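# Place the shelf-bench graduated cylinder upright in cart's top tray

## Task

Take the graduated cylinder that sits on the bench with shelves and stand it upright in the top tray of the cart, so that at the end its foot rests on the tray's floor itself and not on the foot of another cylinder; every other cylinder must also finish standing inside the tray. It fails if any graduated cylinder tips over or reaches the room's floor, or if the glass breaks from a drop of more than a few centimetres or a hard knock. When finished, open the gripper and move the robot away, since a result that holds only because the robot supports it does not count. The robot itself must not tip over or be left leaning.

## Robot and tools

ROBOT. A Hello Robot Stretch 3 with one arm: a two-wheeled base (0.33 m long, 0.34 m wide), a lift that slides up a mast, and a telescoping arm pointing out of the robot's RIGHT side. The base cannot move sideways; to shift the gripper forward or back you drive the base. Turning on the spot pivots about the point between the wheels, 0.05 m behind the front edge; with arm retracted and wrist folded the swept radius is 0.28 m, larger if the wrist is unfolded. Cameras: head_camera and nav_camera on the head (aimed by head_pan_rad, head_tilt_rad) and wrist_camera on the gripper. Occasionally a loose object gets a brief push from outside.

FRAMES. Base frame: origin on the floor midway between the drive wheels, x forward, y left, z up. hand_pose is reported in it, at the point where closed fingertips meet. Odometry frame = base frame at scene start; heading is positive to the left, -3.142 to 3.142.

execute_actions. Argument "actions": a list run in order (empty list = just report state and images). Each action may have "robot" (a command), "steps" (1 to 450 control steps at 30 per second, default 1) and "until" (ends the action early when all its conditions hold; only with steps). {"steps": n} alone waits. If any action is invalid or out of range, the whole call is rejected and nothing runs.
A command holds "base", "joints", "contact_limits", or several. base takes exactly one key, both relative offsets from where the base is when the command begins: translate_m in metres (positive forward, magnitude at most 1) or rotate_rad in radians (positive counter-clockwise seen from above, magnitude at most 3.2). joints takes absolute targets by name; unnamed joints keep their goal: lift_m 0 to 1.1 (arm height, m); arm_m 0 to 0.52 (extension, m); wrist_yaw_rad -1.345 to 4.42 (0 along the arm, positive toward the front, 3.0 folded over the base); wrist_pitch_rad -1.57 to 0.451 (0 level, negative tips fingers down); wrist_roll_rad -2.911 to 2.911 (0 fingers side by side); gripper_m -0.089 to 0.179 (wider is larger; actual fingertip gap is about 0.007 less when nearly shut, 0.025 less when wide; zero gap below 0.007); head_pan_rad -3.953 to 1.73 (0 ahead, positive left, -1.57 faces the arm); head_tilt_rad -1.53 to 0.419 (negative down). contact_limits {"arm_m": e} sets the motor_effort percent (1 to 100) at which the arm halts; smaller is gentler, too small halts instantly; it lasts until arm_m's next command.
"robot" may instead be a list of up to 8 commands run one after another, optionally with {"pause_s": s} (max 15 s); each starts when the previous one finished "done" (off_target also passes for base and gripper_m), otherwise the rest is dropped. {"robot": {"stop": true}} brakes everything and clears the queue. A new command acts immediately, overriding named joints and discarding an older queue. Motions continue across actions and while you think.
Until: {"robot": {"status": "ended"}} waits for all motion and the queue to finish. Other fields: base_status, refusals, queue, queue_left, and per joint its reading, _goal and _status, e.g. "lift_m": [">", 0.3]; statuses take a word or ["!=", "moving"], numbers take =, !=, <, <=, >, >=. {"any": {"status": "ended"}} fires when any one motion ends. Do not wait on "=" for a reading.

zoom_image: camera (head_camera, nav_camera, wrist_camera) and region [x0, y0, x1, y1] in pixels from the top-left, at most 504 by 504; gives a closer look at the latest image.
finished_scene: scene (integer) ends the current scene permanently and grades it; first let every motion end, release and back off.

RESULTS. base_status shows progress (distance moved of goal). joint_goals, joint_status (moving, done, off_target, contact_stop, time_out, stopped, not_commanded, torque_fault), measured_speeds, refusals/queue/queue_left. "refused:" and "dropped:" lines give the cause, counting from 0; "replaced:" explains how an overridden motion ended. on_its_own reports goals the robot changed, slack or switched-off joints, efforts out of rest range, and base lean. contact_stop leaves lift or arm slack until commanded again. base_tilt in degrees (forward/right positive, offset up to about 4). lidar_m: 12 ranges in 30-degree sectors, first straight ahead, counter-clockwise, at 0.17 m height; glass is invisible to it. wrist_depth_mm and head_depth_mm: 7x7 median depths; glass is omitted. motor_effort in percent with peak in brackets; readings are biased and noisy. One image per camera comes at the end of each non-rejected call.

SPEED. Full base speed (0.30 m/s, 1.9 rad/s) only with lift_m under 0.30, arm_m under 0.03 and wrist_yaw_rad over 2.54; else 0.10 m/s and 0.63 rad/s.

GRIPPER. Close to a value below the cylinder's width to grasp (lower squeezes harder, but the stall guard weakens an overly hard squeeze, so glass can slip). Release by opening at least 0.02 beyond where contact occurred. Neither the reading nor "done" confirms a grasp; check images.

CAUTIONS. Fold or unfold the wrist only with lift_m in 0.32 to 0.95, wrist_pitch_rad -0.4 and roll near 0; once folded the lift may go to 0.25. With yaw below -0.4 keep pitch at -0.5 or lower. Pushing something rigid with the gripper higher than about 0.45 m can tip the robot; raising the contact limit makes this worse, and so does a repeat push after a contact_stop. Never drive while gripping or pressing on something fixed; snags while driving (especially backward) can tip it: reverse the last move in small steps, pull the gripper free, lower lift_m to about 0.2 if still leaning. Base and wrist have no contact stop; a wrist pushed hard for seconds shuts off for 10 s (torque_fault). Lower cylinders gently to the tray floor, avoid knocking the other cylinders, keep glass away from the room floor, and never release from height.

Each tool is called after ">>>" by a JSON object that holds its "name" and its "arguments", one argument or row to a line.

## Session

>>> {"name": "execute_actions", "arguments": {
  "actions": []
}}

Scene clock: 0.00 s.
robot.base_odometry: x=+0.000 y=+0.000 heading=+0.000 (m, m, rad; robot's odometry frame)
robot.turned_by_wheels: +0.000 (rad since the last result)
robot.turned_by_imu: +0.000 (rad since the last result)
robot.base_tilt: forward=+2.6 right=-0.5 (deg)
robot.lidar_m: 1.76 1.96 2.05 1.93 1.97 1.92 1.81 1.86 1.96 1.24 1.26 1.64
robot.head_depth_mm: 1706 2492 2681 2657 2639 2621 2538 / 1584 2476 2672 2596 2584 2540 2501 / 1577 2471 2583 2574 2555 2512 2466 / 1517 2468 2536 2502 2484 1690 2276 / 1587 2462 2489 2486 2462 2409 2306 / 1513 2468 2461 2450 2410 2375 2355 / 1516 2433 2418 2396 2368 2317 2295
robot.base_status: not_commanded
robot.joint_positions: lift_m=+0.543 arm_m=-0.001 wrist_yaw_rad=+2.951 wrist_pitch_rad=-0.433 wrist_roll_rad=+0.016 gripper_m=+0.037 head_pan_rad=-0.008 head_tilt_rad=-0.002
robot.joint_goals: lift_m=+0.543 arm_m=-0.001 wrist_yaw_rad=+2.951 wrist_pitch_rad=-0.433 wrist_roll_rad=+0.016 gripper_m=+0.037 head_pan_rad=-0.008 head_tilt_rad=-0.002
robot.joint_status: lift_m=not_commanded arm_m=not_commanded wrist_yaw_rad=not_commanded wrist_pitch_rad=not_commanded wrist_roll_rad=not_commanded gripper_m=not_commanded head_pan_rad=not_commanded head_tilt_rad=not_commanded
robot.measured_speeds: translate_m=+0.000 rotate_rad=+0.000 lift_m=+0.000 arm_m=+0.000 wrist_yaw_rad=+0.000 wrist_pitch_rad=+0.000 wrist_roll_rad=+0.000 head_pan_rad=+0.000 head_tilt_rad=+0.000
robot: refusals=0 queue=idle queue_left=0
robot.motor_effort: left_wheel=-1 right_wheel=+0 lift_m=+21 arm_m=+0 wrist_yaw_rad=+0 wrist_pitch_rad=+8 wrist_roll_rad=+0 gripper_m=+0 head_pan_rad=+0 head_tilt_rad=+2 (%)
robot.hand_pose: x=+0.0208 y=+0.0743 z=+0.5527 quat_wxyz=(+0.218, +0.707, +0.084, +0.668) (m; robot's base frame)
robot.wrist_depth_mm: - - - - - - - / - - - - - - - / - - - - - - - / - - - - - - 953 / - - - 914 893 838 810 / 892 844 - 771 732 727 696 / 761 730 720 690 653 638 617
pictures: head_camera (sideways: a quarter turn clockwise sets it upright), nav_camera (sideways: a quarter turn counterclockwise sets it upright), wrist_camera
Images, in order (width x height): head_camera 896x504, nav_camera 672x504, wrist_camera 644x364.

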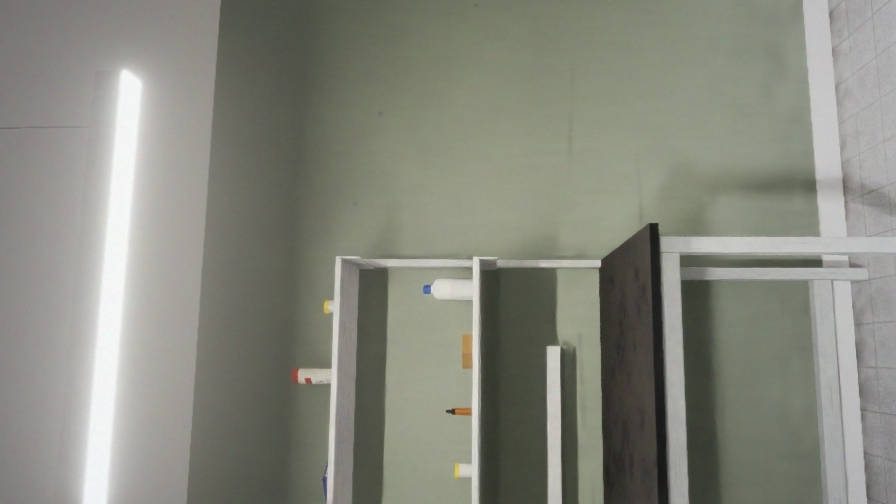

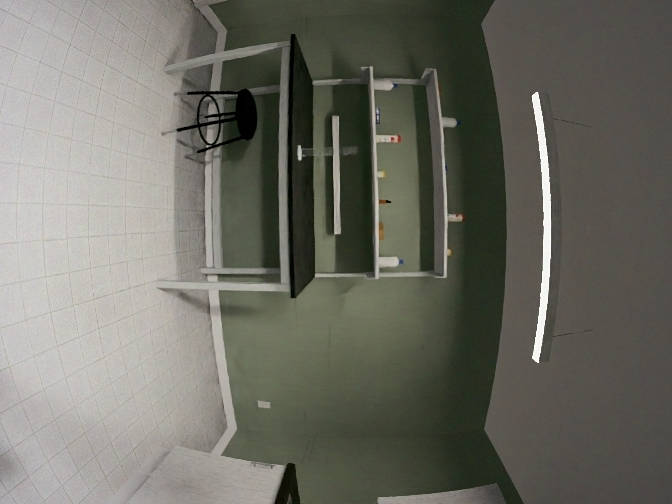

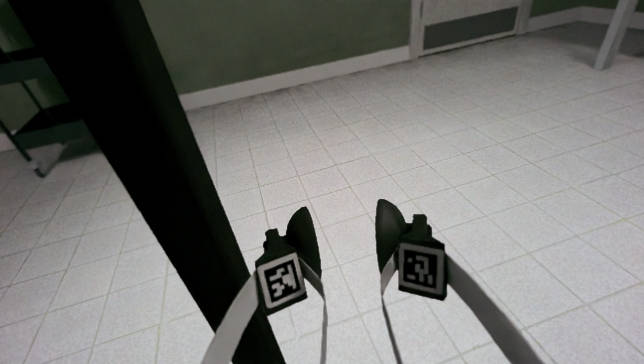

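>>> {"name": "execute_actions", "arguments": {
  "actions": [
    {"robot":{"joints":{"head_pan_rad":0.4,"head_tilt_rad":-0.3}},"steps":100,"until":{"robot":{"status":"ended"}}}
  ]
}}

>>> {"name": "execute_actions", "arguments": {
  "actions": [
    {"robot":{"joints":{"head_pan_rad":1.73,"head_tilt_rad":-0.3}},"steps":100,"until":{"robot":{"status":"ended"}}}
  ]
}}

Scene clock: 3.63 s.
robot.base_odometry: x=+0.000 y=+0.000 heading=+0.000 (m, m, rad; robot's odometry frame)
robot.turned_by_wheels: +0.000 (rad since the last result)
robot.turned_by_imu: +0.001 (rad since the last result)
robot.base_tilt: forward=+2.8 right=-0.5 (deg)
robot.lidar_m: 1.76 1.97 2.05 1.93 1.97 1.93 1.82 1.87 1.96 1.24 1.27 1.65
robot.head_depth_mm: 2127 2233 2317 2076 2501 2201 1661 / 2184 2281 2366 2047 2579 2184 1649 / 2256 2342 2446 2330 2648 2164 1651 / 2318 2399 2505 2297 2740 2164 1644 / 2380 2488 2627 2614 2583 2129 1630 / 2438 2558 2660 2696 2785 2145 1619 / 2521 2601 2758 2834 2759 2133 1623
robot.base_status: not_commanded
robot.joint_positions: lift_m=+0.543 arm_m=-0.001 wrist_yaw_rad=+2.951 wrist_pitch_rad=-0.433 wrist_roll_rad=+0.016 gripper_m=+0.037 head_pan_rad=+0.393 head_tilt_rad=-0.296
robot.joint_goals: lift_m=+0.543 arm_m=-0.001 wrist_yaw_rad=+2.951 wrist_pitch_rad=-0.433 wrist_roll_rad=+0.016 gripper_m=+0.037 head_pan_rad=+0.400 head_tilt_rad=-0.300
robot.joint_status: lift_m=not_commanded arm_m=not_commanded wrist_yaw_rad=not_commanded wrist_pitch_rad=not_commanded wrist_roll_rad=not_commanded gripper_m=not_commanded head_pan_rad=done head_tilt_rad=done
robot.measured_speeds: translate_m=+0.000 rotate_rad=+0.000 lift_m=+0.000 arm_m=+0.000 wrist_yaw_rad=+0.000 wrist_pitch_rad=+0.000 wrist_roll_rad=+0.000 head_pan_rad=+0.000 head_tilt_rad=+0.000
robot: refusals=0 queue=done queue_left=0
robot.motor_effort: left_wheel=-1(1) right_wheel=+0(0) lift_m=+21(21) arm_m=+0(0) wrist_yaw_rad=-1(0) wrist_pitch_rad=+8(8) wrist_roll_rad=+0(0) gripper_m=+1(0) head_pan_rad=+4(27) head_tilt_rad=-2(18) (%)
robot.hand_pose: x=+0.0208 y=+0.0743 z=+0.5527 quat_wxyz=(+0.218, +0.707, +0.084, +0.668) (m; robot's base frame)
robot.wrist_depth_mm: - - - - - - - / - - - - - - - / - - - - - - - / - - - - - - 939 / - - - 926 880 841 793 / 897 851 - 788 727 730 694 / 763 729 714 686 654 637 617
pictures: head_camera (sideways: a quarter turn clockwise sets it upright), nav_camera (sideways: a quarter turn counterclockwise sets it upright), wrist_camera
Images, in order (width x height): head_camera 896x504, nav_camera 672x504, wrist_camera 644x364.

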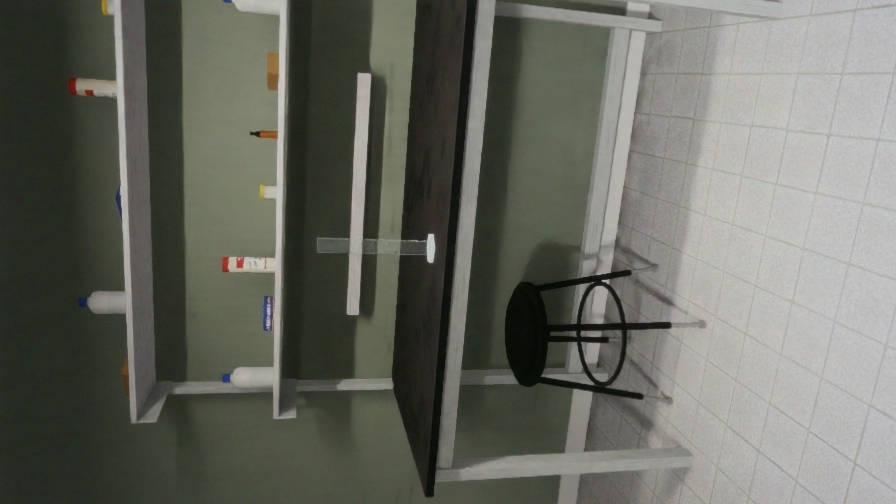

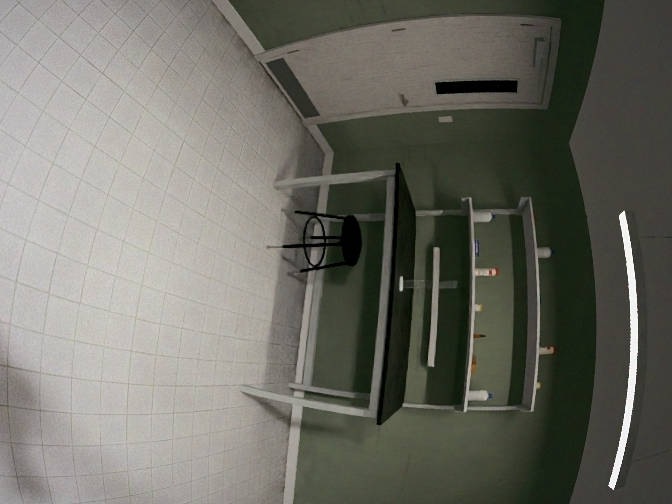

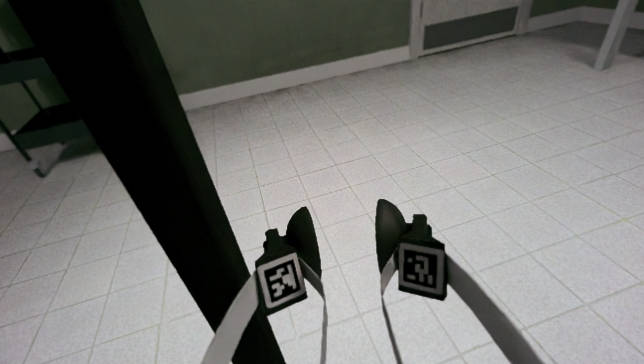

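Scene clock: 4.87 s.
robot.base_odometry: x=+0.000 y=+0.000 heading=+0.000 (m, m, rad; robot's odometry frame)
robot.turned_by_wheels: +0.000 (rad since the last result)
robot.turned_by_imu: +0.000 (rad since the last result)
robot.base_tilt: forward=+2.9 right=-0.4 (deg)
robot.lidar_m: 1.76 1.97 2.05 1.93 1.97 1.92 1.81 1.86 1.96 1.24 1.27 1.65
robot.head_depth_mm: 1706 1781 1863 1945 2056 2100 1651 / 1717 1792 1874 1948 2046 2117 1650 / 1708 1795 1871 1952 2043 2120 1652 / 1712 1787 1866 1962 2054 2099 1646 / 1718 1803 1879 1949 2046 2111 1642 / 1726 1793 1871 1952 2056 2060 1624 / 1713 1786 1871 1942 1862 1900 1616
robot.base_status: not_commanded
robot.joint_positions: lift_m=+0.543 arm_m=-0.001 wrist_yaw_rad=+2.951 wrist_pitch_rad=-0.433 wrist_roll_rad=+0.016 gripper_m=+0.037 head_pan_rad=+1.715 head_tilt_rad=-0.296
robot.joint_goals: lift_m=+0.543 arm_m=-0.001 wrist_yaw_rad=+2.951 wrist_pitch_rad=-0.433 wrist_roll_rad=+0.016 gripper_m=+0.037 head_pan_rad=+1.730 head_tilt_rad=-0.300
robot.joint_status: lift_m=not_commanded arm_m=not_commanded wrist_yaw_rad=not_commanded wrist_pitch_rad=not_commanded wrist_roll_rad=not_commanded gripper_m=not_commanded head_pan_rad=done head_tilt_rad=done
robot.measured_speeds: translate_m=+0.000 rotate_rad=+0.000 lift_m=+0.000 arm_m=+0.000 wrist_yaw_rad=+0.000 wrist_pitch_rad=+0.000 wrist_roll_rad=+0.000 head_pan_rad=+0.000 head_tilt_rad=+0.000
robot: refusals=0 queue=done queue_left=0
robot.motor_effort: left_wheel=-1(1) right_wheel=+0(0) lift_m=+21(21) arm_m=-1(0) wrist_yaw_rad=+0(0) wrist_pitch_rad=+8(8) wrist_roll_rad=+0(0) gripper_m=+0(0) head_pan_rad=+4(39) head_tilt_rad=-2(2) (%)
robot.hand_pose: x=+0.0208 y=+0.0743 z=+0.5527 quat_wxyz=(+0.218, +0.707, +0.084, +0.668) (m; robot's base frame)
robot.wrist_depth_mm: - - - - - - - / - - - - - - - / - - - - - - - / - - - - - - 951 / - - - 917 887 843 808 / 882 824 - 778 719 718 703 / 770 717 728 676 655 639 614
pictures: head_camera (sideways: a quarter turn clockwise sets it upright), nav_camera (sideways: a quarter turn counterclockwise sets it upright), wrist_camera
Images, in order (width x height): head_camera 896x504, nav_camera 672x504, wrist_camera 644x364.

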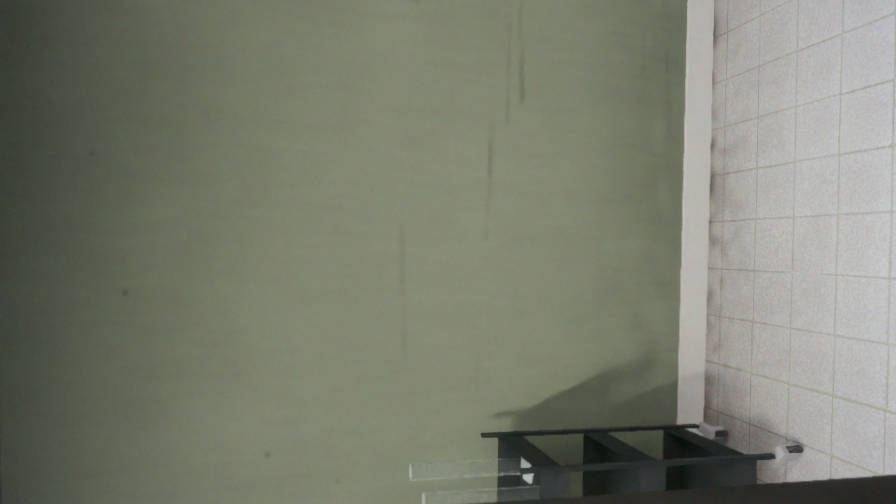

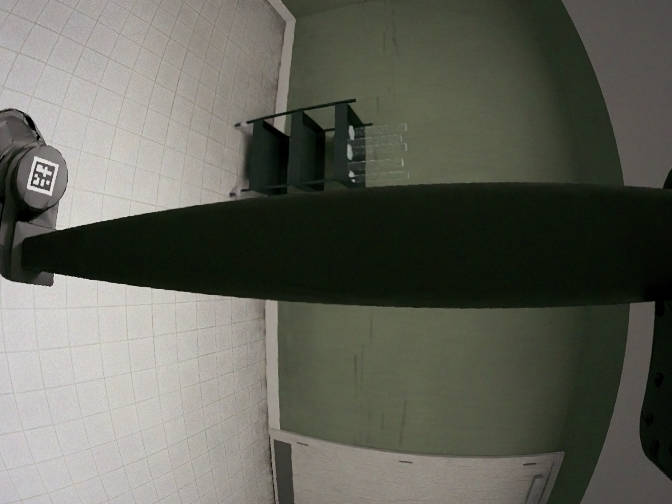

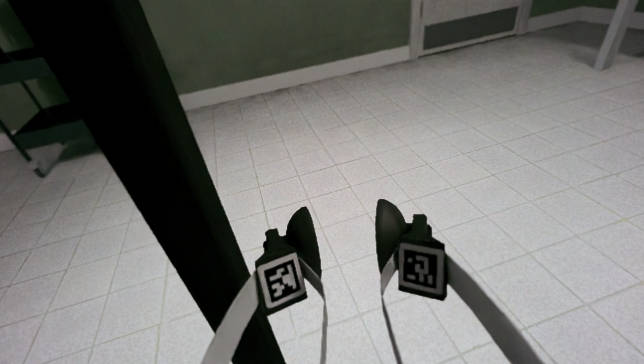

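>>> {"name": "execute_actions", "arguments": {
  "actions": [
    {"robot":[{"joints":{"lift_m":0.27,"head_pan_rad":-1.57,"head_tilt_rad":-0.5},"base":{"rotate_rad":0.505}},{"base":{"translate_m":0.72}},{"base":{"translate_m":0.72}},{"base":{"rotate_rad":1.215}},{"joints":{"lift_m":0.9,"wrist_pitch_rad":-0.4}}],"steps":450,"until":{"robot":{"status":"ended"}}},
    {"steps":450,"until":{"robot":{"status":"ended"}}}
  ]
}}

Scene clock: 35.23 s.
robot.base_odometry: x=+1.260 y=+0.697 heading=+1.720 (m, m, rad; robot's odometry frame)
robot.turned_by_wheels: +1.720 (rad since the last result)
robot.turned_by_imu: +1.685 (rad since the last result)
robot.base_tilt: forward=+2.8 right=-0.4 (deg)
robot.lidar_m: 1.31 1.41 2.02 3.12 2.47 1.88 1.84 0.96 1.11 0.54 0.71 0.69
robot.head_depth_mm: 979 1081 1173 969 667 527 1473 / 970 1082 1168 956 653 525 1465 / 990 1083 1170 945 656 521 1383 / 975 1081 1170 936 651 517 1378 / 976 1077 1175 926 648 514 1118 / 974 1086 1174 917 642 530 818 / 974 1084 1179 907 637 526 823
robot.base_status: done (rotate_rad +1.2149 of +1.2150)
robot.joint_positions: lift_m=+0.899 arm_m=-0.001 wrist_yaw_rad=+2.951 wrist_pitch_rad=-0.421 wrist_roll_rad=+0.016 gripper_m=+0.037 head_pan_rad=-1.563 head_tilt_rad=-0.494
robot.joint_goals: lift_m=+0.900 arm_m=-0.001 wrist_yaw_rad=+2.951 wrist_pitch_rad=-0.400 wrist_roll_rad=+0.016 gripper_m=+0.037 head_pan_rad=-1.570 head_tilt_rad=-0.500
robot.joint_status: lift_m=done arm_m=not_commanded wrist_yaw_rad=not_commanded wrist_pitch_rad=done wrist_roll_rad=not_commanded gripper_m=not_commanded head_pan_rad=done head_tilt_rad=done
robot.measured_speeds: translate_m=+0.000 rotate_rad=+0.000 lift_m=+0.000 arm_m=+0.000 wrist_yaw_rad=+0.000 wrist_pitch_rad=+0.000 wrist_roll_rad=+0.000 head_pan_rad=+0.000 head_tilt_rad=+0.000
robot: refusals=0 queue=done queue_left=0
robot.motor_effort: left_wheel=-3(14) right_wheel=+1(8) lift_m=+30(29) arm_m=-1(1) wrist_yaw_rad=+0(0) wrist_pitch_rad=+10(11) wrist_roll_rad=+0(0) gripper_m=+0(0) head_pan_rad=-2(39) head_tilt_rad=-3(21) (%)
robot.hand_pose: x=+0.0211 y=+0.0758 z=+0.9115 quat_wxyz=(+0.214, +0.707, +0.080, +0.669) (m; robot's base frame)
robot.wrist_depth_mm: - - - - - - - / - - - - - - - / - - - - - - - / - - - - - - - / - - - - - - - / - - - - - - - / - - - - - 963 932
pictures: head_camera (sideways: a quarter turn clockwise sets it upright), nav_camera (sideways: a quarter turn counterclockwise sets it upright), wrist_camera
Images, in order (width x height): head_camera 896x504, nav_camera 672x504, wrist_camera 644x364.

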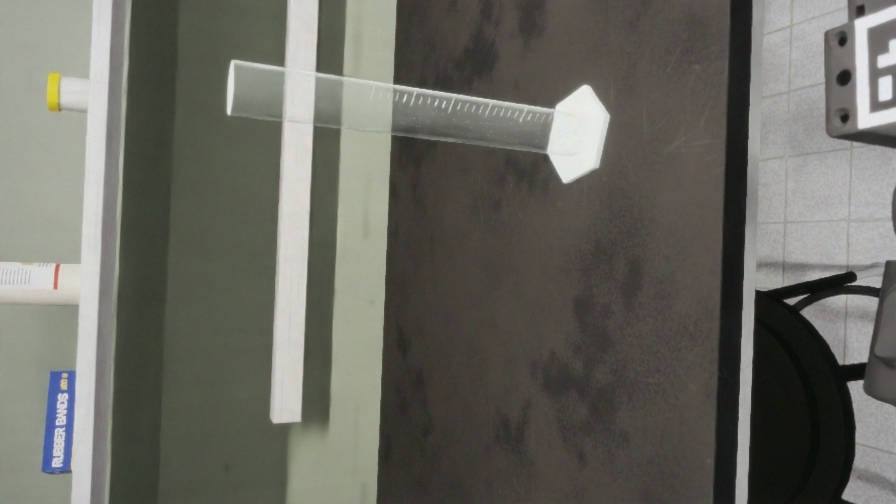

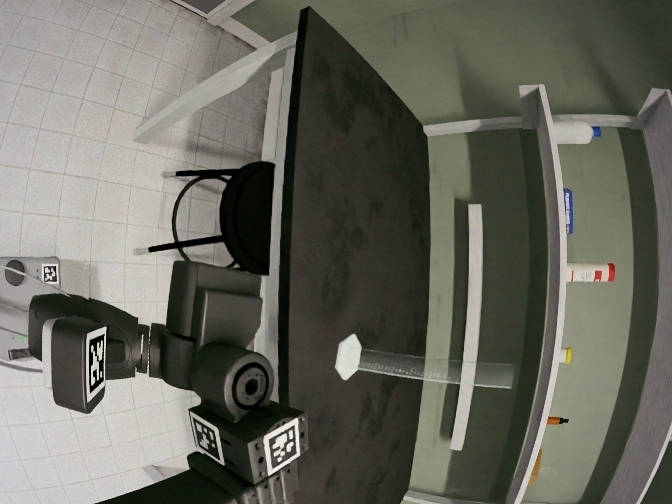

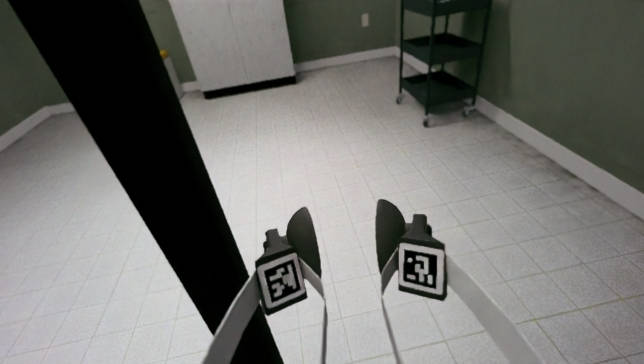

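>>> {"name": "execute_actions", "arguments": {
  "actions": [
    {"robot":[{"joints":{"lift_m":0.95,"wrist_yaw_rad":1.6}},{"joints":{"lift_m":1.03,"wrist_pitch_rad":0,"wrist_roll_rad":0}},{"joints":{"wrist_yaw_rad":0,"gripper_m":0.14}}],"steps":450,"until":{"robot":{"status":"ended"}}}
  ]
}}

Scene clock: 43.53 s.
robot.base_odometry: x=+1.260 y=+0.697 heading=+1.720 (m, m, rad; robot's odometry frame)
robot.turned_by_wheels: +0.000 (rad since the last result)
robot.turned_by_imu: +0.001 (rad since the last result)
robot.base_tilt: forward=+2.7 right=-0.4 (deg)
robot.lidar_m: 1.32 1.41 2.02 3.12 2.46 1.88 1.84 0.96 1.11 0.54 0.71 0.69
robot.head_depth_mm: 983 1077 1168 - - - - / 970 1077 1164 1094 - - - / 990 1079 1172 - - - - / 970 1080 1175 - - - - / 973 1080 1176 982 676 513 1265 / 974 1083 1170 976 642 529 819 / 977 1082 1173 908 638 526 824
robot.base_status: done (rotate_rad +1.2149 of +1.2150)
robot.joint_positions: lift_m=+1.029 arm_m=-0.001 wrist_yaw_rad=+0.002 wrist_pitch_rad=-0.024 wrist_roll_rad=+0.003 gripper_m=+0.140 head_pan_rad=-1.563 head_tilt_rad=-0.494
robot.joint_goals: lift_m=+1.030 arm_m=-0.001 wrist_yaw_rad=+0.000 wrist_pitch_rad=+0.000 wrist_roll_rad=+0.000 gripper_m=+0.140 head_pan_rad=-1.570 head_tilt_rad=-0.500
robot.joint_status: lift_m=done arm_m=not_commanded wrist_yaw_rad=done wrist_pitch_rad=done wrist_roll_rad=done gripper_m=done head_pan_rad=done head_tilt_rad=done
robot.measured_speeds: translate_m=+0.000 rotate_rad=+0.000 lift_m=+0.000 arm_m=+0.000 wrist_yaw_rad=+0.000 wrist_pitch_rad=+0.000 wrist_roll_rad=+0.000 head_pan_rad=+0.000 head_tilt_rad=+0.000
robot: refusals=0 queue=done queue_left=0
robot.motor_effort: left_wheel=-3(3) right_wheel=+1(1) lift_m=+30(31) arm_m=+0(0) wrist_yaw_rad=-3(3) wrist_pitch_rad=+12(12) wrist_roll_rad=-2(1) gripper_m=+0(84) head_pan_rad=-3(3) head_tilt_rad=-3(3) (%)
robot.hand_pose: x=-0.0208 y=-0.3998 z=+1.1379 quat_wxyz=(+0.706, +0.010, -0.708, -0.008) (m; robot's base frame)
robot.wrist_depth_mm: 916 681 676 663 660 773 825 / 940 846 907 883 891 851 858 / - 959 958 916 901 886 877 / - - - 968 928 922 888 / - - 836 737 699 694 612 / - 621 554 532 509 464 458 / 476 441 432 410 398 376 364
pictures: head_camera (sideways: a quarter turn clockwise sets it upright), nav_camera (sideways: a quarter turn counterclockwise sets it upright), wrist_camera
Images, in order (width x height): head_camera 896x504, nav_camera 672x504, wrist_camera 644x364.

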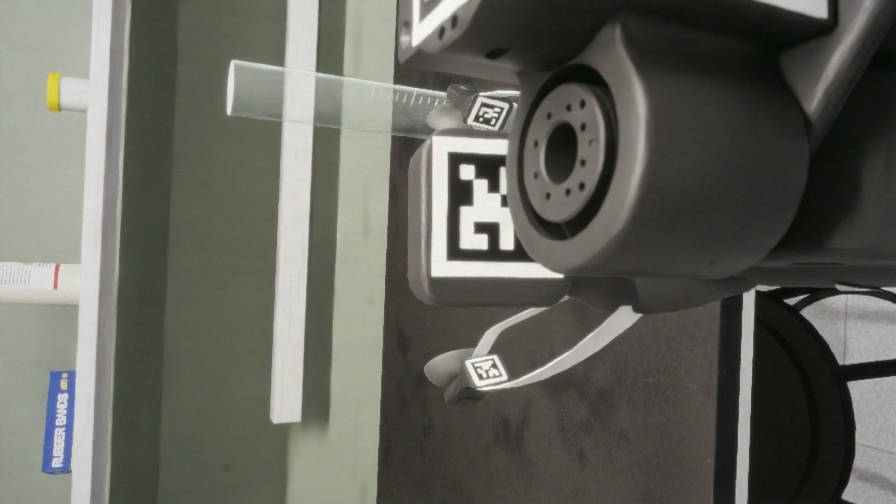

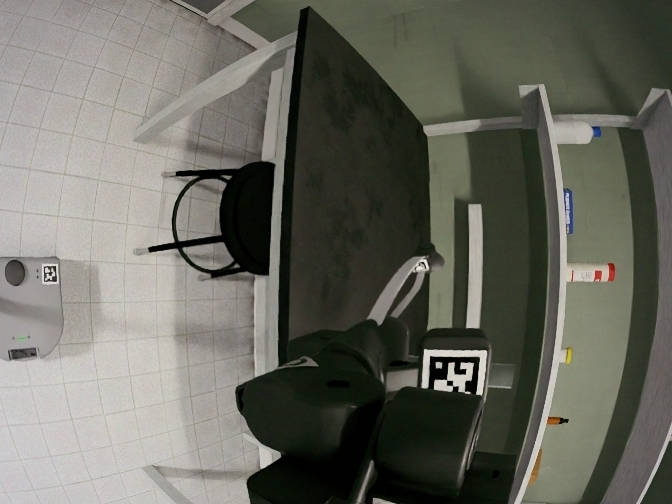

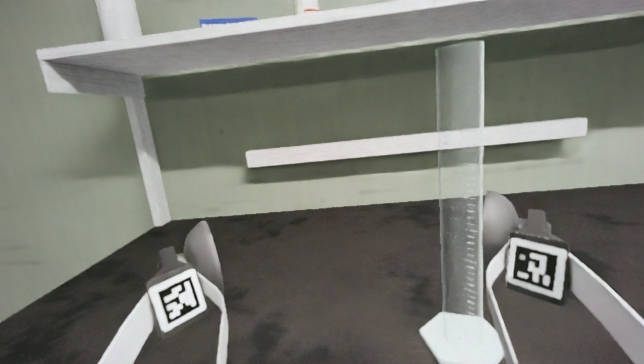

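>>> {"name": "execute_actions", "arguments": {
  "actions": [
    {"robot":{"joints":{"wrist_yaw_rad":-0.08,"wrist_pitch_rad":0.03},"base":{"translate_m":-0.085}},"steps":450,"until":{"robot":{"status":"ended"}}}
  ]
}}

Scene clock: 48.23 s.
robot.base_odometry: x=+1.273 y=+0.613 heading=+1.720 (m, m, rad; robot's odometry frame)
robot.turned_by_wheels: +0.000 (rad since the last result)
robot.turned_by_imu: +0.001 (rad since the last result)
robot.base_tilt: forward=+2.8 right=-0.3 (deg)
robot.lidar_m: 1.40 1.50 2.07 3.13 2.36 1.79 1.75 0.88 1.10 0.83 0.56 0.76
robot.head_depth_mm: 976 1076 1163 - - - - / 977 1076 1165 1099 - - - / 980 1079 1164 - - - - / 978 1073 1163 - - - - / 805 1076 1164 992 647 514 1301 / 972 1082 1168 916 644 510 1258 / 876 1086 1174 907 639 509 817
robot.base_status: done (translate_m -0.0850 of -0.0850)
robot.joint_positions: lift_m=+1.029 arm_m=-0.001 wrist_yaw_rad=-0.078 wrist_pitch_rad=+0.005 wrist_roll_rad=+0.003 gripper_m=+0.140 head_pan_rad=-1.563 head_tilt_rad=-0.494
robot.joint_goals: lift_m=+1.030 arm_m=-0.001 wrist_yaw_rad=-0.080 wrist_pitch_rad=+0.030 wrist_roll_rad=+0.000 gripper_m=+0.140 head_pan_rad=-1.570 head_tilt_rad=-0.500
robot.joint_status: lift_m=done arm_m=not_commanded wrist_yaw_rad=done wrist_pitch_rad=done wrist_roll_rad=done gripper_m=done head_pan_rad=done head_tilt_rad=done
robot.measured_speeds: translate_m=+0.000 rotate_rad=+0.000 lift_m=+0.000 arm_m=+0.000 wrist_yaw_rad=+0.000 wrist_pitch_rad=+0.000 wrist_roll_rad=+0.000 head_pan_rad=+0.000 head_tilt_rad=+0.000
robot: refusals=0 queue=done queue_left=0
robot.motor_effort: left_wheel=-3(9) right_wheel=+1(3) lift_m=+30(30) arm_m=+0(1) wrist_yaw_rad=-2(4) wrist_pitch_rad=+12(13) wrist_roll_rad=-2(2) gripper_m=+1(1) head_pan_rad=-2(3) head_tilt_rad=-3(3) (%)
robot.hand_pose: x=-0.0414 y=-0.3998 z=+1.1453 quat_wxyz=(+0.706, -0.029, -0.707, -0.026) (m; robot's base frame)
robot.wrist_depth_mm: 857 869 667 671 680 675 760 / 680 780 895 886 901 893 898 / 910 927 923 931 926 920 905 / 938 954 956 954 963 949 936 / 972 958 899 823 756 749 667 / 685 664 597 563 540 489 478 / 506 465 452 431 412 400 383
pictures: head_camera (sideways: a quarter turn clockwise sets it upright), nav_camera (sideways: a quarter turn counterclockwise sets it upright), wrist_camera
Images, in order (width x height): head_camera 896x504, nav_camera 672x504, wrist_camera 644x364.

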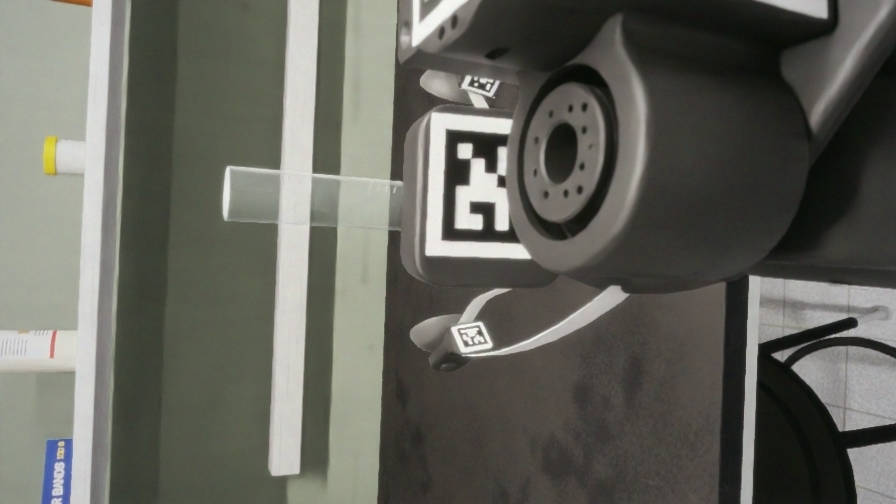

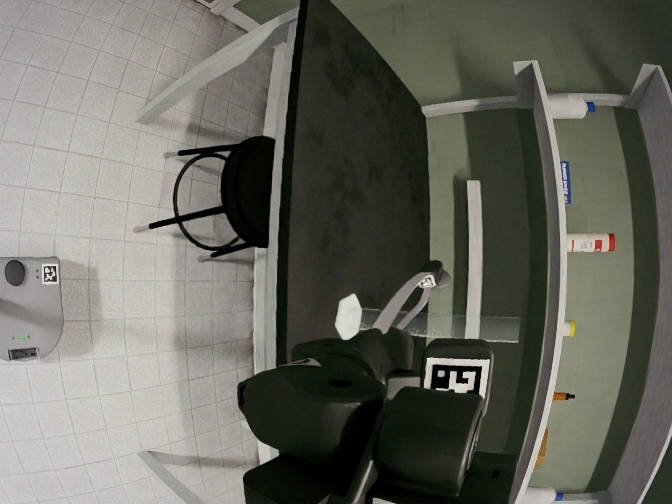

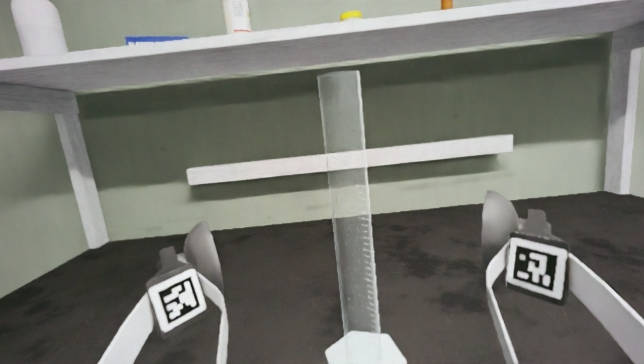

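>>> {"name": "execute_actions", "arguments": {
  "actions": [
    {"robot":{"joints":{"arm_m":0.12}},"steps":450,"until":{"robot":{"status":"ended"}}}
  ]
}}

Scene clock: 52.60 s.
robot.base_odometry: x=+1.273 y=+0.613 heading=+1.720 (m, m, rad; robot's odometry frame)
robot.turned_by_wheels: +0.000 (rad since the last result)
robot.turned_by_imu: +0.001 (rad since the last result)
robot.base_tilt: forward=+2.8 right=-0.3 (deg)
robot.lidar_m: 1.40 1.50 2.08 3.14 2.35 1.79 1.75 0.89 1.11 0.82 0.56 0.75
robot.head_depth_mm: 976 1076 1117 - - 517 1393 / 979 1074 1127 - - 515 1383 / 977 1078 1075 - - 520 1376 / 977 1075 1079 - - 501 1372 / 808 1074 1167 900 647 514 1300 / 970 1080 1173 915 644 511 1261 / 876 1082 1166 908 639 508 816
robot.base_status: done (translate_m -0.0850 of -0.0850)
robot.joint_positions: lift_m=+1.029 arm_m=+0.120 wrist_yaw_rad=-0.079 wrist_pitch_rad=+0.006 wrist_roll_rad=+0.003 gripper_m=+0.140 head_pan_rad=-1.563 head_tilt_rad=-0.494
robot.joint_goals: lift_m=+1.030 arm_m=+0.120 wrist_yaw_rad=-0.080 wrist_pitch_rad=+0.030 wrist_roll_rad=+0.000 gripper_m=+0.140 head_pan_rad=-1.570 head_tilt_rad=-0.500
robot.joint_status: lift_m=done arm_m=done wrist_yaw_rad=done wrist_pitch_rad=done wrist_roll_rad=done gripper_m=done head_pan_rad=done head_tilt_rad=done
robot.measured_speeds: translate_m=+0.000 rotate_rad=+0.000 lift_m=+0.000 arm_m=+0.000 wrist_yaw_rad=+0.000 wrist_pitch_rad=+0.000 wrist_roll_rad=+0.000 head_pan_rad=+0.000 head_tilt_rad=+0.000
robot: refusals=0 queue=done queue_left=0
robot.motor_effort: left_wheel=-3(3) right_wheel=+1(1) lift_m=+31(30) arm_m=+3(3) wrist_yaw_rad=-1(2) wrist_pitch_rad=+12(12) wrist_roll_rad=-2(2) gripper_m=+0(0) head_pan_rad=-2(3) head_tilt_rad=-3(2) (%)
robot.hand_pose: x=-0.0416 y=-0.5202 z=+1.1455 quat_wxyz=(+0.706, -0.030, -0.707, -0.026) (m; robot's base frame)
robot.wrist_depth_mm: 753 510 514 511 561 655 767 / 673 792 779 786 798 784 785 / 813 804 806 821 823 804 811 / 828 846 832 835 841 829 829 / 837 856 847 820 763 741 664 / 700 657 587 569 538 492 481 / 507 464 451 431 410 399 382
pictures: head_camera (sideways: a quarter turn clockwise sets it upright), nav_camera (sideways: a quarter turn counterclockwise sets it upright), wrist_camera
Images, in order (width x height): head_camera 896x504, nav_camera 672x504, wrist_camera 644x364.

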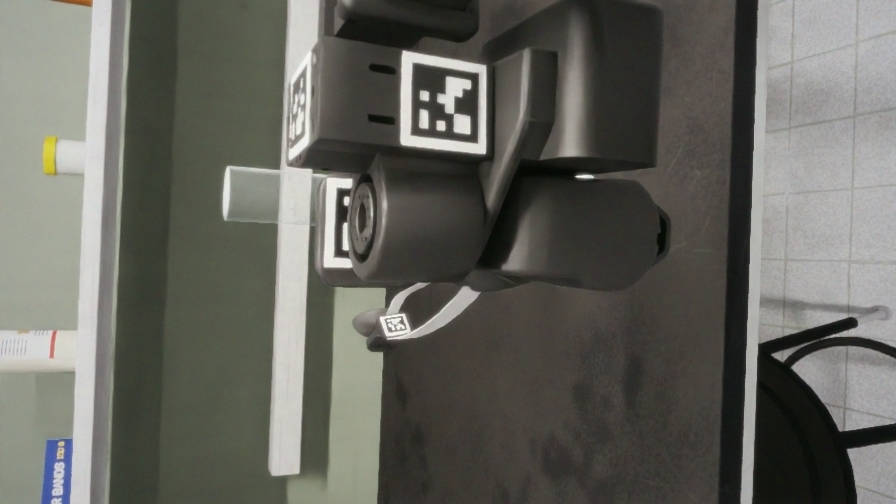

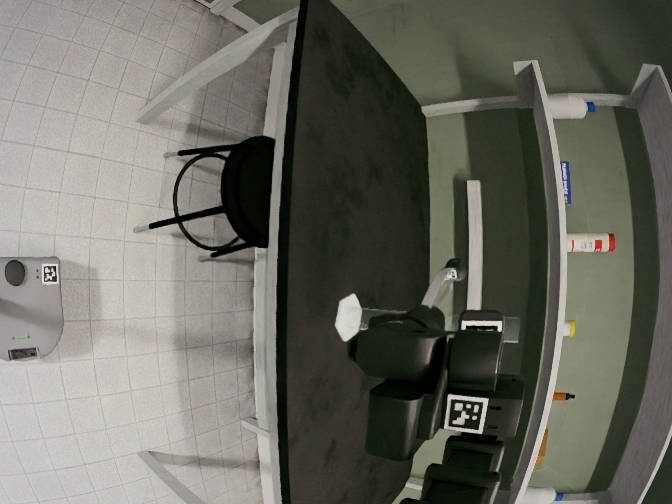

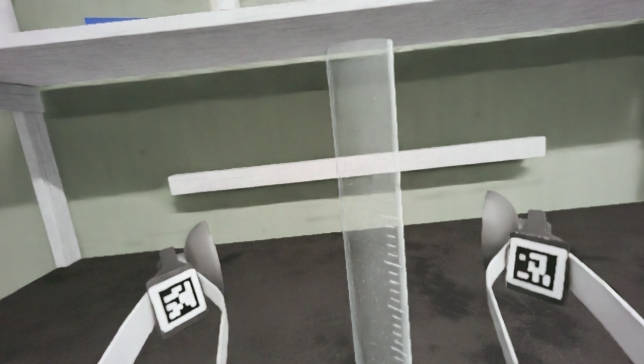

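>>> {"name": "execute_actions", "arguments": {
  "actions": [
    {"robot":[{"base":{"translate_m":-0.026}},{"joints":{"arm_m":0.18,"gripper_m":0.10}}],"steps":450,"until":{"robot":{"status":"ended"}}}
  ]
}}

Scene clock: 61.13 s.
robot.base_odometry: x=+1.277 y=+0.587 heading=+1.720 (m, m, rad; robot's odometry frame)
robot.turned_by_wheels: +0.000 (rad since the last result)
robot.turned_by_imu: +0.001 (rad since the last result)
robot.base_tilt: forward=+2.9 right=-0.3 (deg)
robot.lidar_m: 1.42 1.52 2.09 3.14 2.32 1.76 1.73 0.86 1.11 0.83 0.57 0.77
robot.head_depth_mm: 968 1066 1123 909 667 510 1387 / 974 1075 - - 621 524 1389 / 974 1074 - - 629 521 1380 / 979 1073 1094 - 602 518 1373 / 967 1072 1142 924 647 515 1333 / 837 1080 1172 919 643 511 1285 / 970 1076 1162 908 639 508 823
robot.base_status: done (translate_m -0.0260 of -0.0260)
robot.joint_positions: lift_m=+1.029 arm_m=+0.180 wrist_yaw_rad=-0.079 wrist_pitch_rad=+0.006 wrist_roll_rad=+0.003 gripper_m=+0.100 head_pan_rad=-1.563 head_tilt_rad=-0.494
robot.joint_goals: lift_m=+1.030 arm_m=+0.180 wrist_yaw_rad=-0.080 wrist_pitch_rad=+0.030 wrist_roll_rad=+0.000 gripper_m=+0.100 head_pan_rad=-1.570 head_tilt_rad=-0.500
robot.joint_status: lift_m=done arm_m=done wrist_yaw_rad=done wrist_pitch_rad=done wrist_roll_rad=done gripper_m=done head_pan_rad=done head_tilt_rad=done
robot.measured_speeds: translate_m=+0.000 rotate_rad=+0.000 lift_m=+0.000 arm_m=+0.000 wrist_yaw_rad=+0.000 wrist_pitch_rad=+0.000 wrist_roll_rad=+0.000 head_pan_rad=+0.000 head_tilt_rad=+0.000
robot: refusals=0 queue=done queue_left=0
robot.motor_effort: left_wheel=-3(9) right_wheel=+1(3) lift_m=+31(30) arm_m=+3(4) wrist_yaw_rad=-1(2) wrist_pitch_rad=+12(12) wrist_roll_rad=-2(2) gripper_m=+0(79) head_pan_rad=-3(3) head_tilt_rad=-3(3) (%)
robot.hand_pose: x=-0.0416 y=-0.5802 z=+1.1455 quat_wxyz=(+0.706, -0.030, -0.707, -0.026) (m; robot's base frame)
robot.wrist_depth_mm: 434 429 461 512 567 641 710 / 691 728 713 724 726 721 738 / 739 745 740 755 744 742 767 / 772 765 753 761 777 766 771 / 793 802 774 789 798 698 655 / 693 638 - 563 520 471 484 / 506 484 448 436 406 398 379
pictures: head_camera (sideways: a quarter turn clockwise sets it upright), nav_camera (sideways: a quarter turn counterclockwise sets it upright), wrist_camera
Images, in order (width x height): head_camera 896x504, nav_camera 672x504, wrist_camera 644x364.

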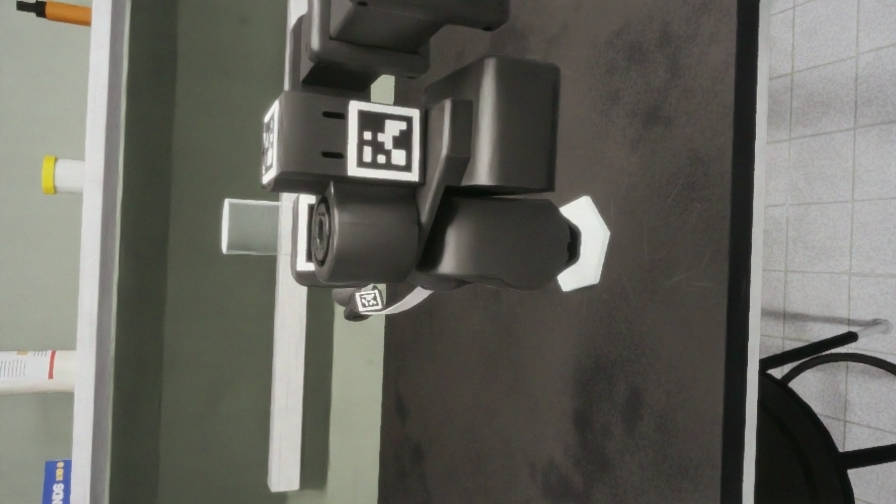

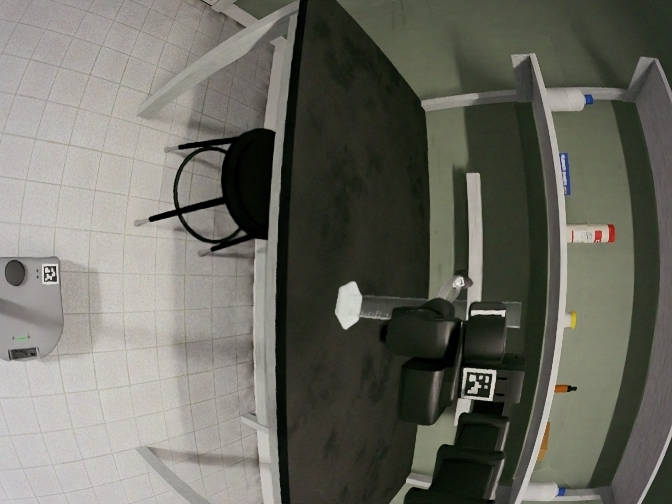

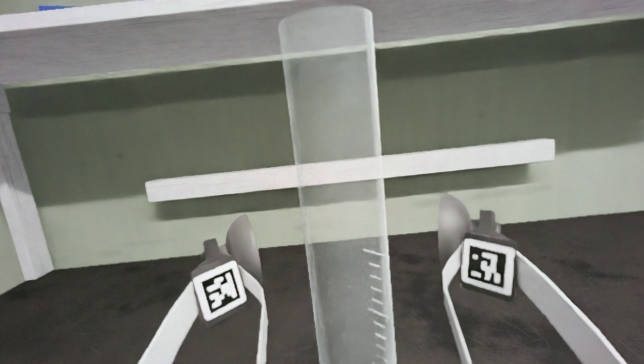

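Well centred. Close partially to check depth.

>>> {"name": "execute_actions", "arguments": {
  "actions": [
    {"robot":{"joints":{"gripper_m":0.06}},"steps":450,"until":{"robot":{"status":"ended"}}}
  ]
}}

>>> {"name": "zoom_image", "arguments": {
  "camera": "nav_camera",
  "region": [320,230,560,410]
}}

Scene clock: 64.80 s.
robot.base_odometry: x=+1.277 y=+0.587 heading=+1.720 (m, m, rad; robot's odometry frame)
robot.turned_by_wheels: +0.000 (rad since the last result)
robot.turned_by_imu: +0.001 (rad since the last result)
robot.base_tilt: forward=+2.7 right=-0.4 (deg)
robot.lidar_m: 1.42 1.53 2.09 3.13 2.32 1.77 1.73 0.86 1.11 0.83 0.57 0.77
robot.head_depth_mm: 963 1071 1121 907 665 510 1397 / 976 1075 - - 621 525 1388 / 974 1073 - - 629 521 1378 / 977 1072 1094 - 602 517 1367 / 968 1077 1167 925 648 514 1329 / 833 1075 1167 916 644 511 1287 / 969 1077 1164 909 637 509 823
robot.base_status: done (translate_m -0.0260 of -0.0260)
robot.joint_positions: lift_m=+1.029 arm_m=+0.180 wrist_yaw_rad=-0.079 wrist_pitch_rad=+0.006 wrist_roll_rad=+0.003 gripper_m=+0.060 head_pan_rad=-1.563 head_tilt_rad=-0.494
robot.joint_goals: lift_m=+1.030 arm_m=+0.180 wrist_yaw_rad=-0.080 wrist_pitch_rad=+0.030 wrist_roll_rad=+0.000 gripper_m=+0.060 head_pan_rad=-1.570 head_tilt_rad=-0.500
robot.joint_status: lift_m=done arm_m=done wrist_yaw_rad=done wrist_pitch_rad=done wrist_roll_rad=done gripper_m=done head_pan_rad=done head_tilt_rad=done
robot.measured_speeds: translate_m=+0.000 rotate_rad=+0.000 lift_m=+0.000 arm_m=+0.000 wrist_yaw_rad=+0.000 wrist_pitch_rad=+0.000 wrist_roll_rad=+0.000 head_pan_rad=+0.000 head_tilt_rad=+0.000
robot: refusals=0 queue=done queue_left=0
robot.motor_effort: left_wheel=-3(3) right_wheel=+1(1) lift_m=+30(30) arm_m=+3(3) wrist_yaw_rad=-1(1) wrist_pitch_rad=+12(12) wrist_roll_rad=-2(2) gripper_m=+0(78) head_pan_rad=-2(3) head_tilt_rad=-3(3) (%)
robot.hand_pose: x=-0.0416 y=-0.5802 z=+1.1455 quat_wxyz=(+0.706, -0.030, -0.707, -0.026) (m; robot's base frame)
robot.wrist_depth_mm: 433 434 461 515 570 650 699 / 691 719 731 727 735 723 728 / 748 739 749 740 747 748 741 / 770 774 747 767 766 780 762 / 804 791 792 791 796 707 647 / 699 641 642 551 511 501 482 / 505 477 448 436 409 400 387
pictures: head_camera (sideways: a quarter turn clockwise sets it upright), nav_camera (sideways: a quarter turn counterclockwise sets it upright), wrist_camera
Images, in order (width x height): head_camera 896x504, nav_camera 672x504, wrist_camera 644x364.

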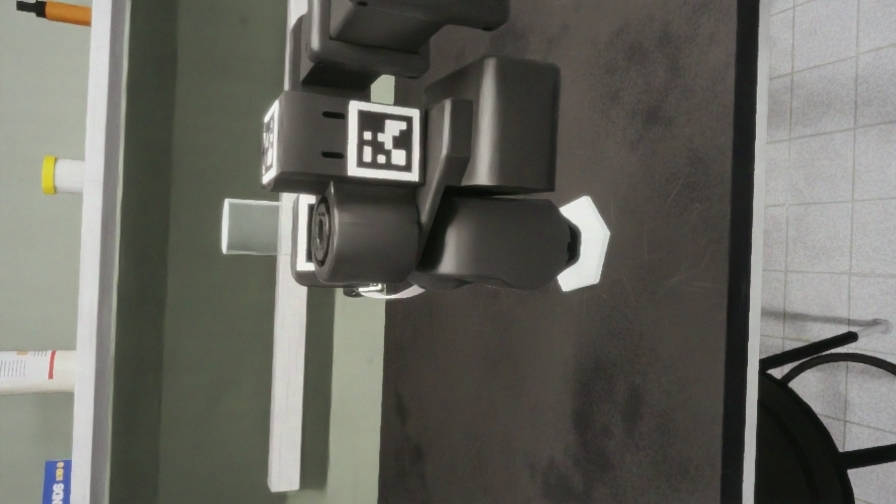

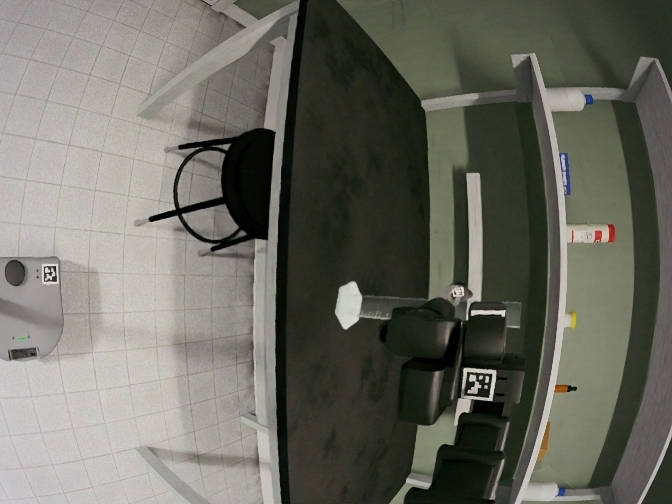

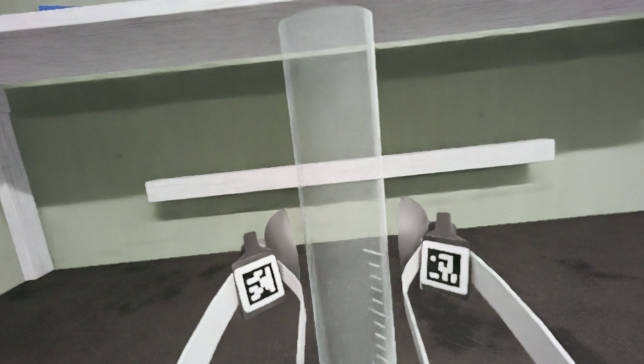

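Region (320, 230, 560, 410) of nav_camera's 672x504 image, scaled by 2.100, with more detail than that image has; it fills the top 378 rows of this view, and the rest is white.

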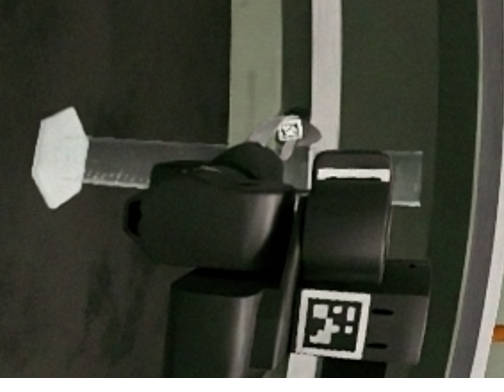

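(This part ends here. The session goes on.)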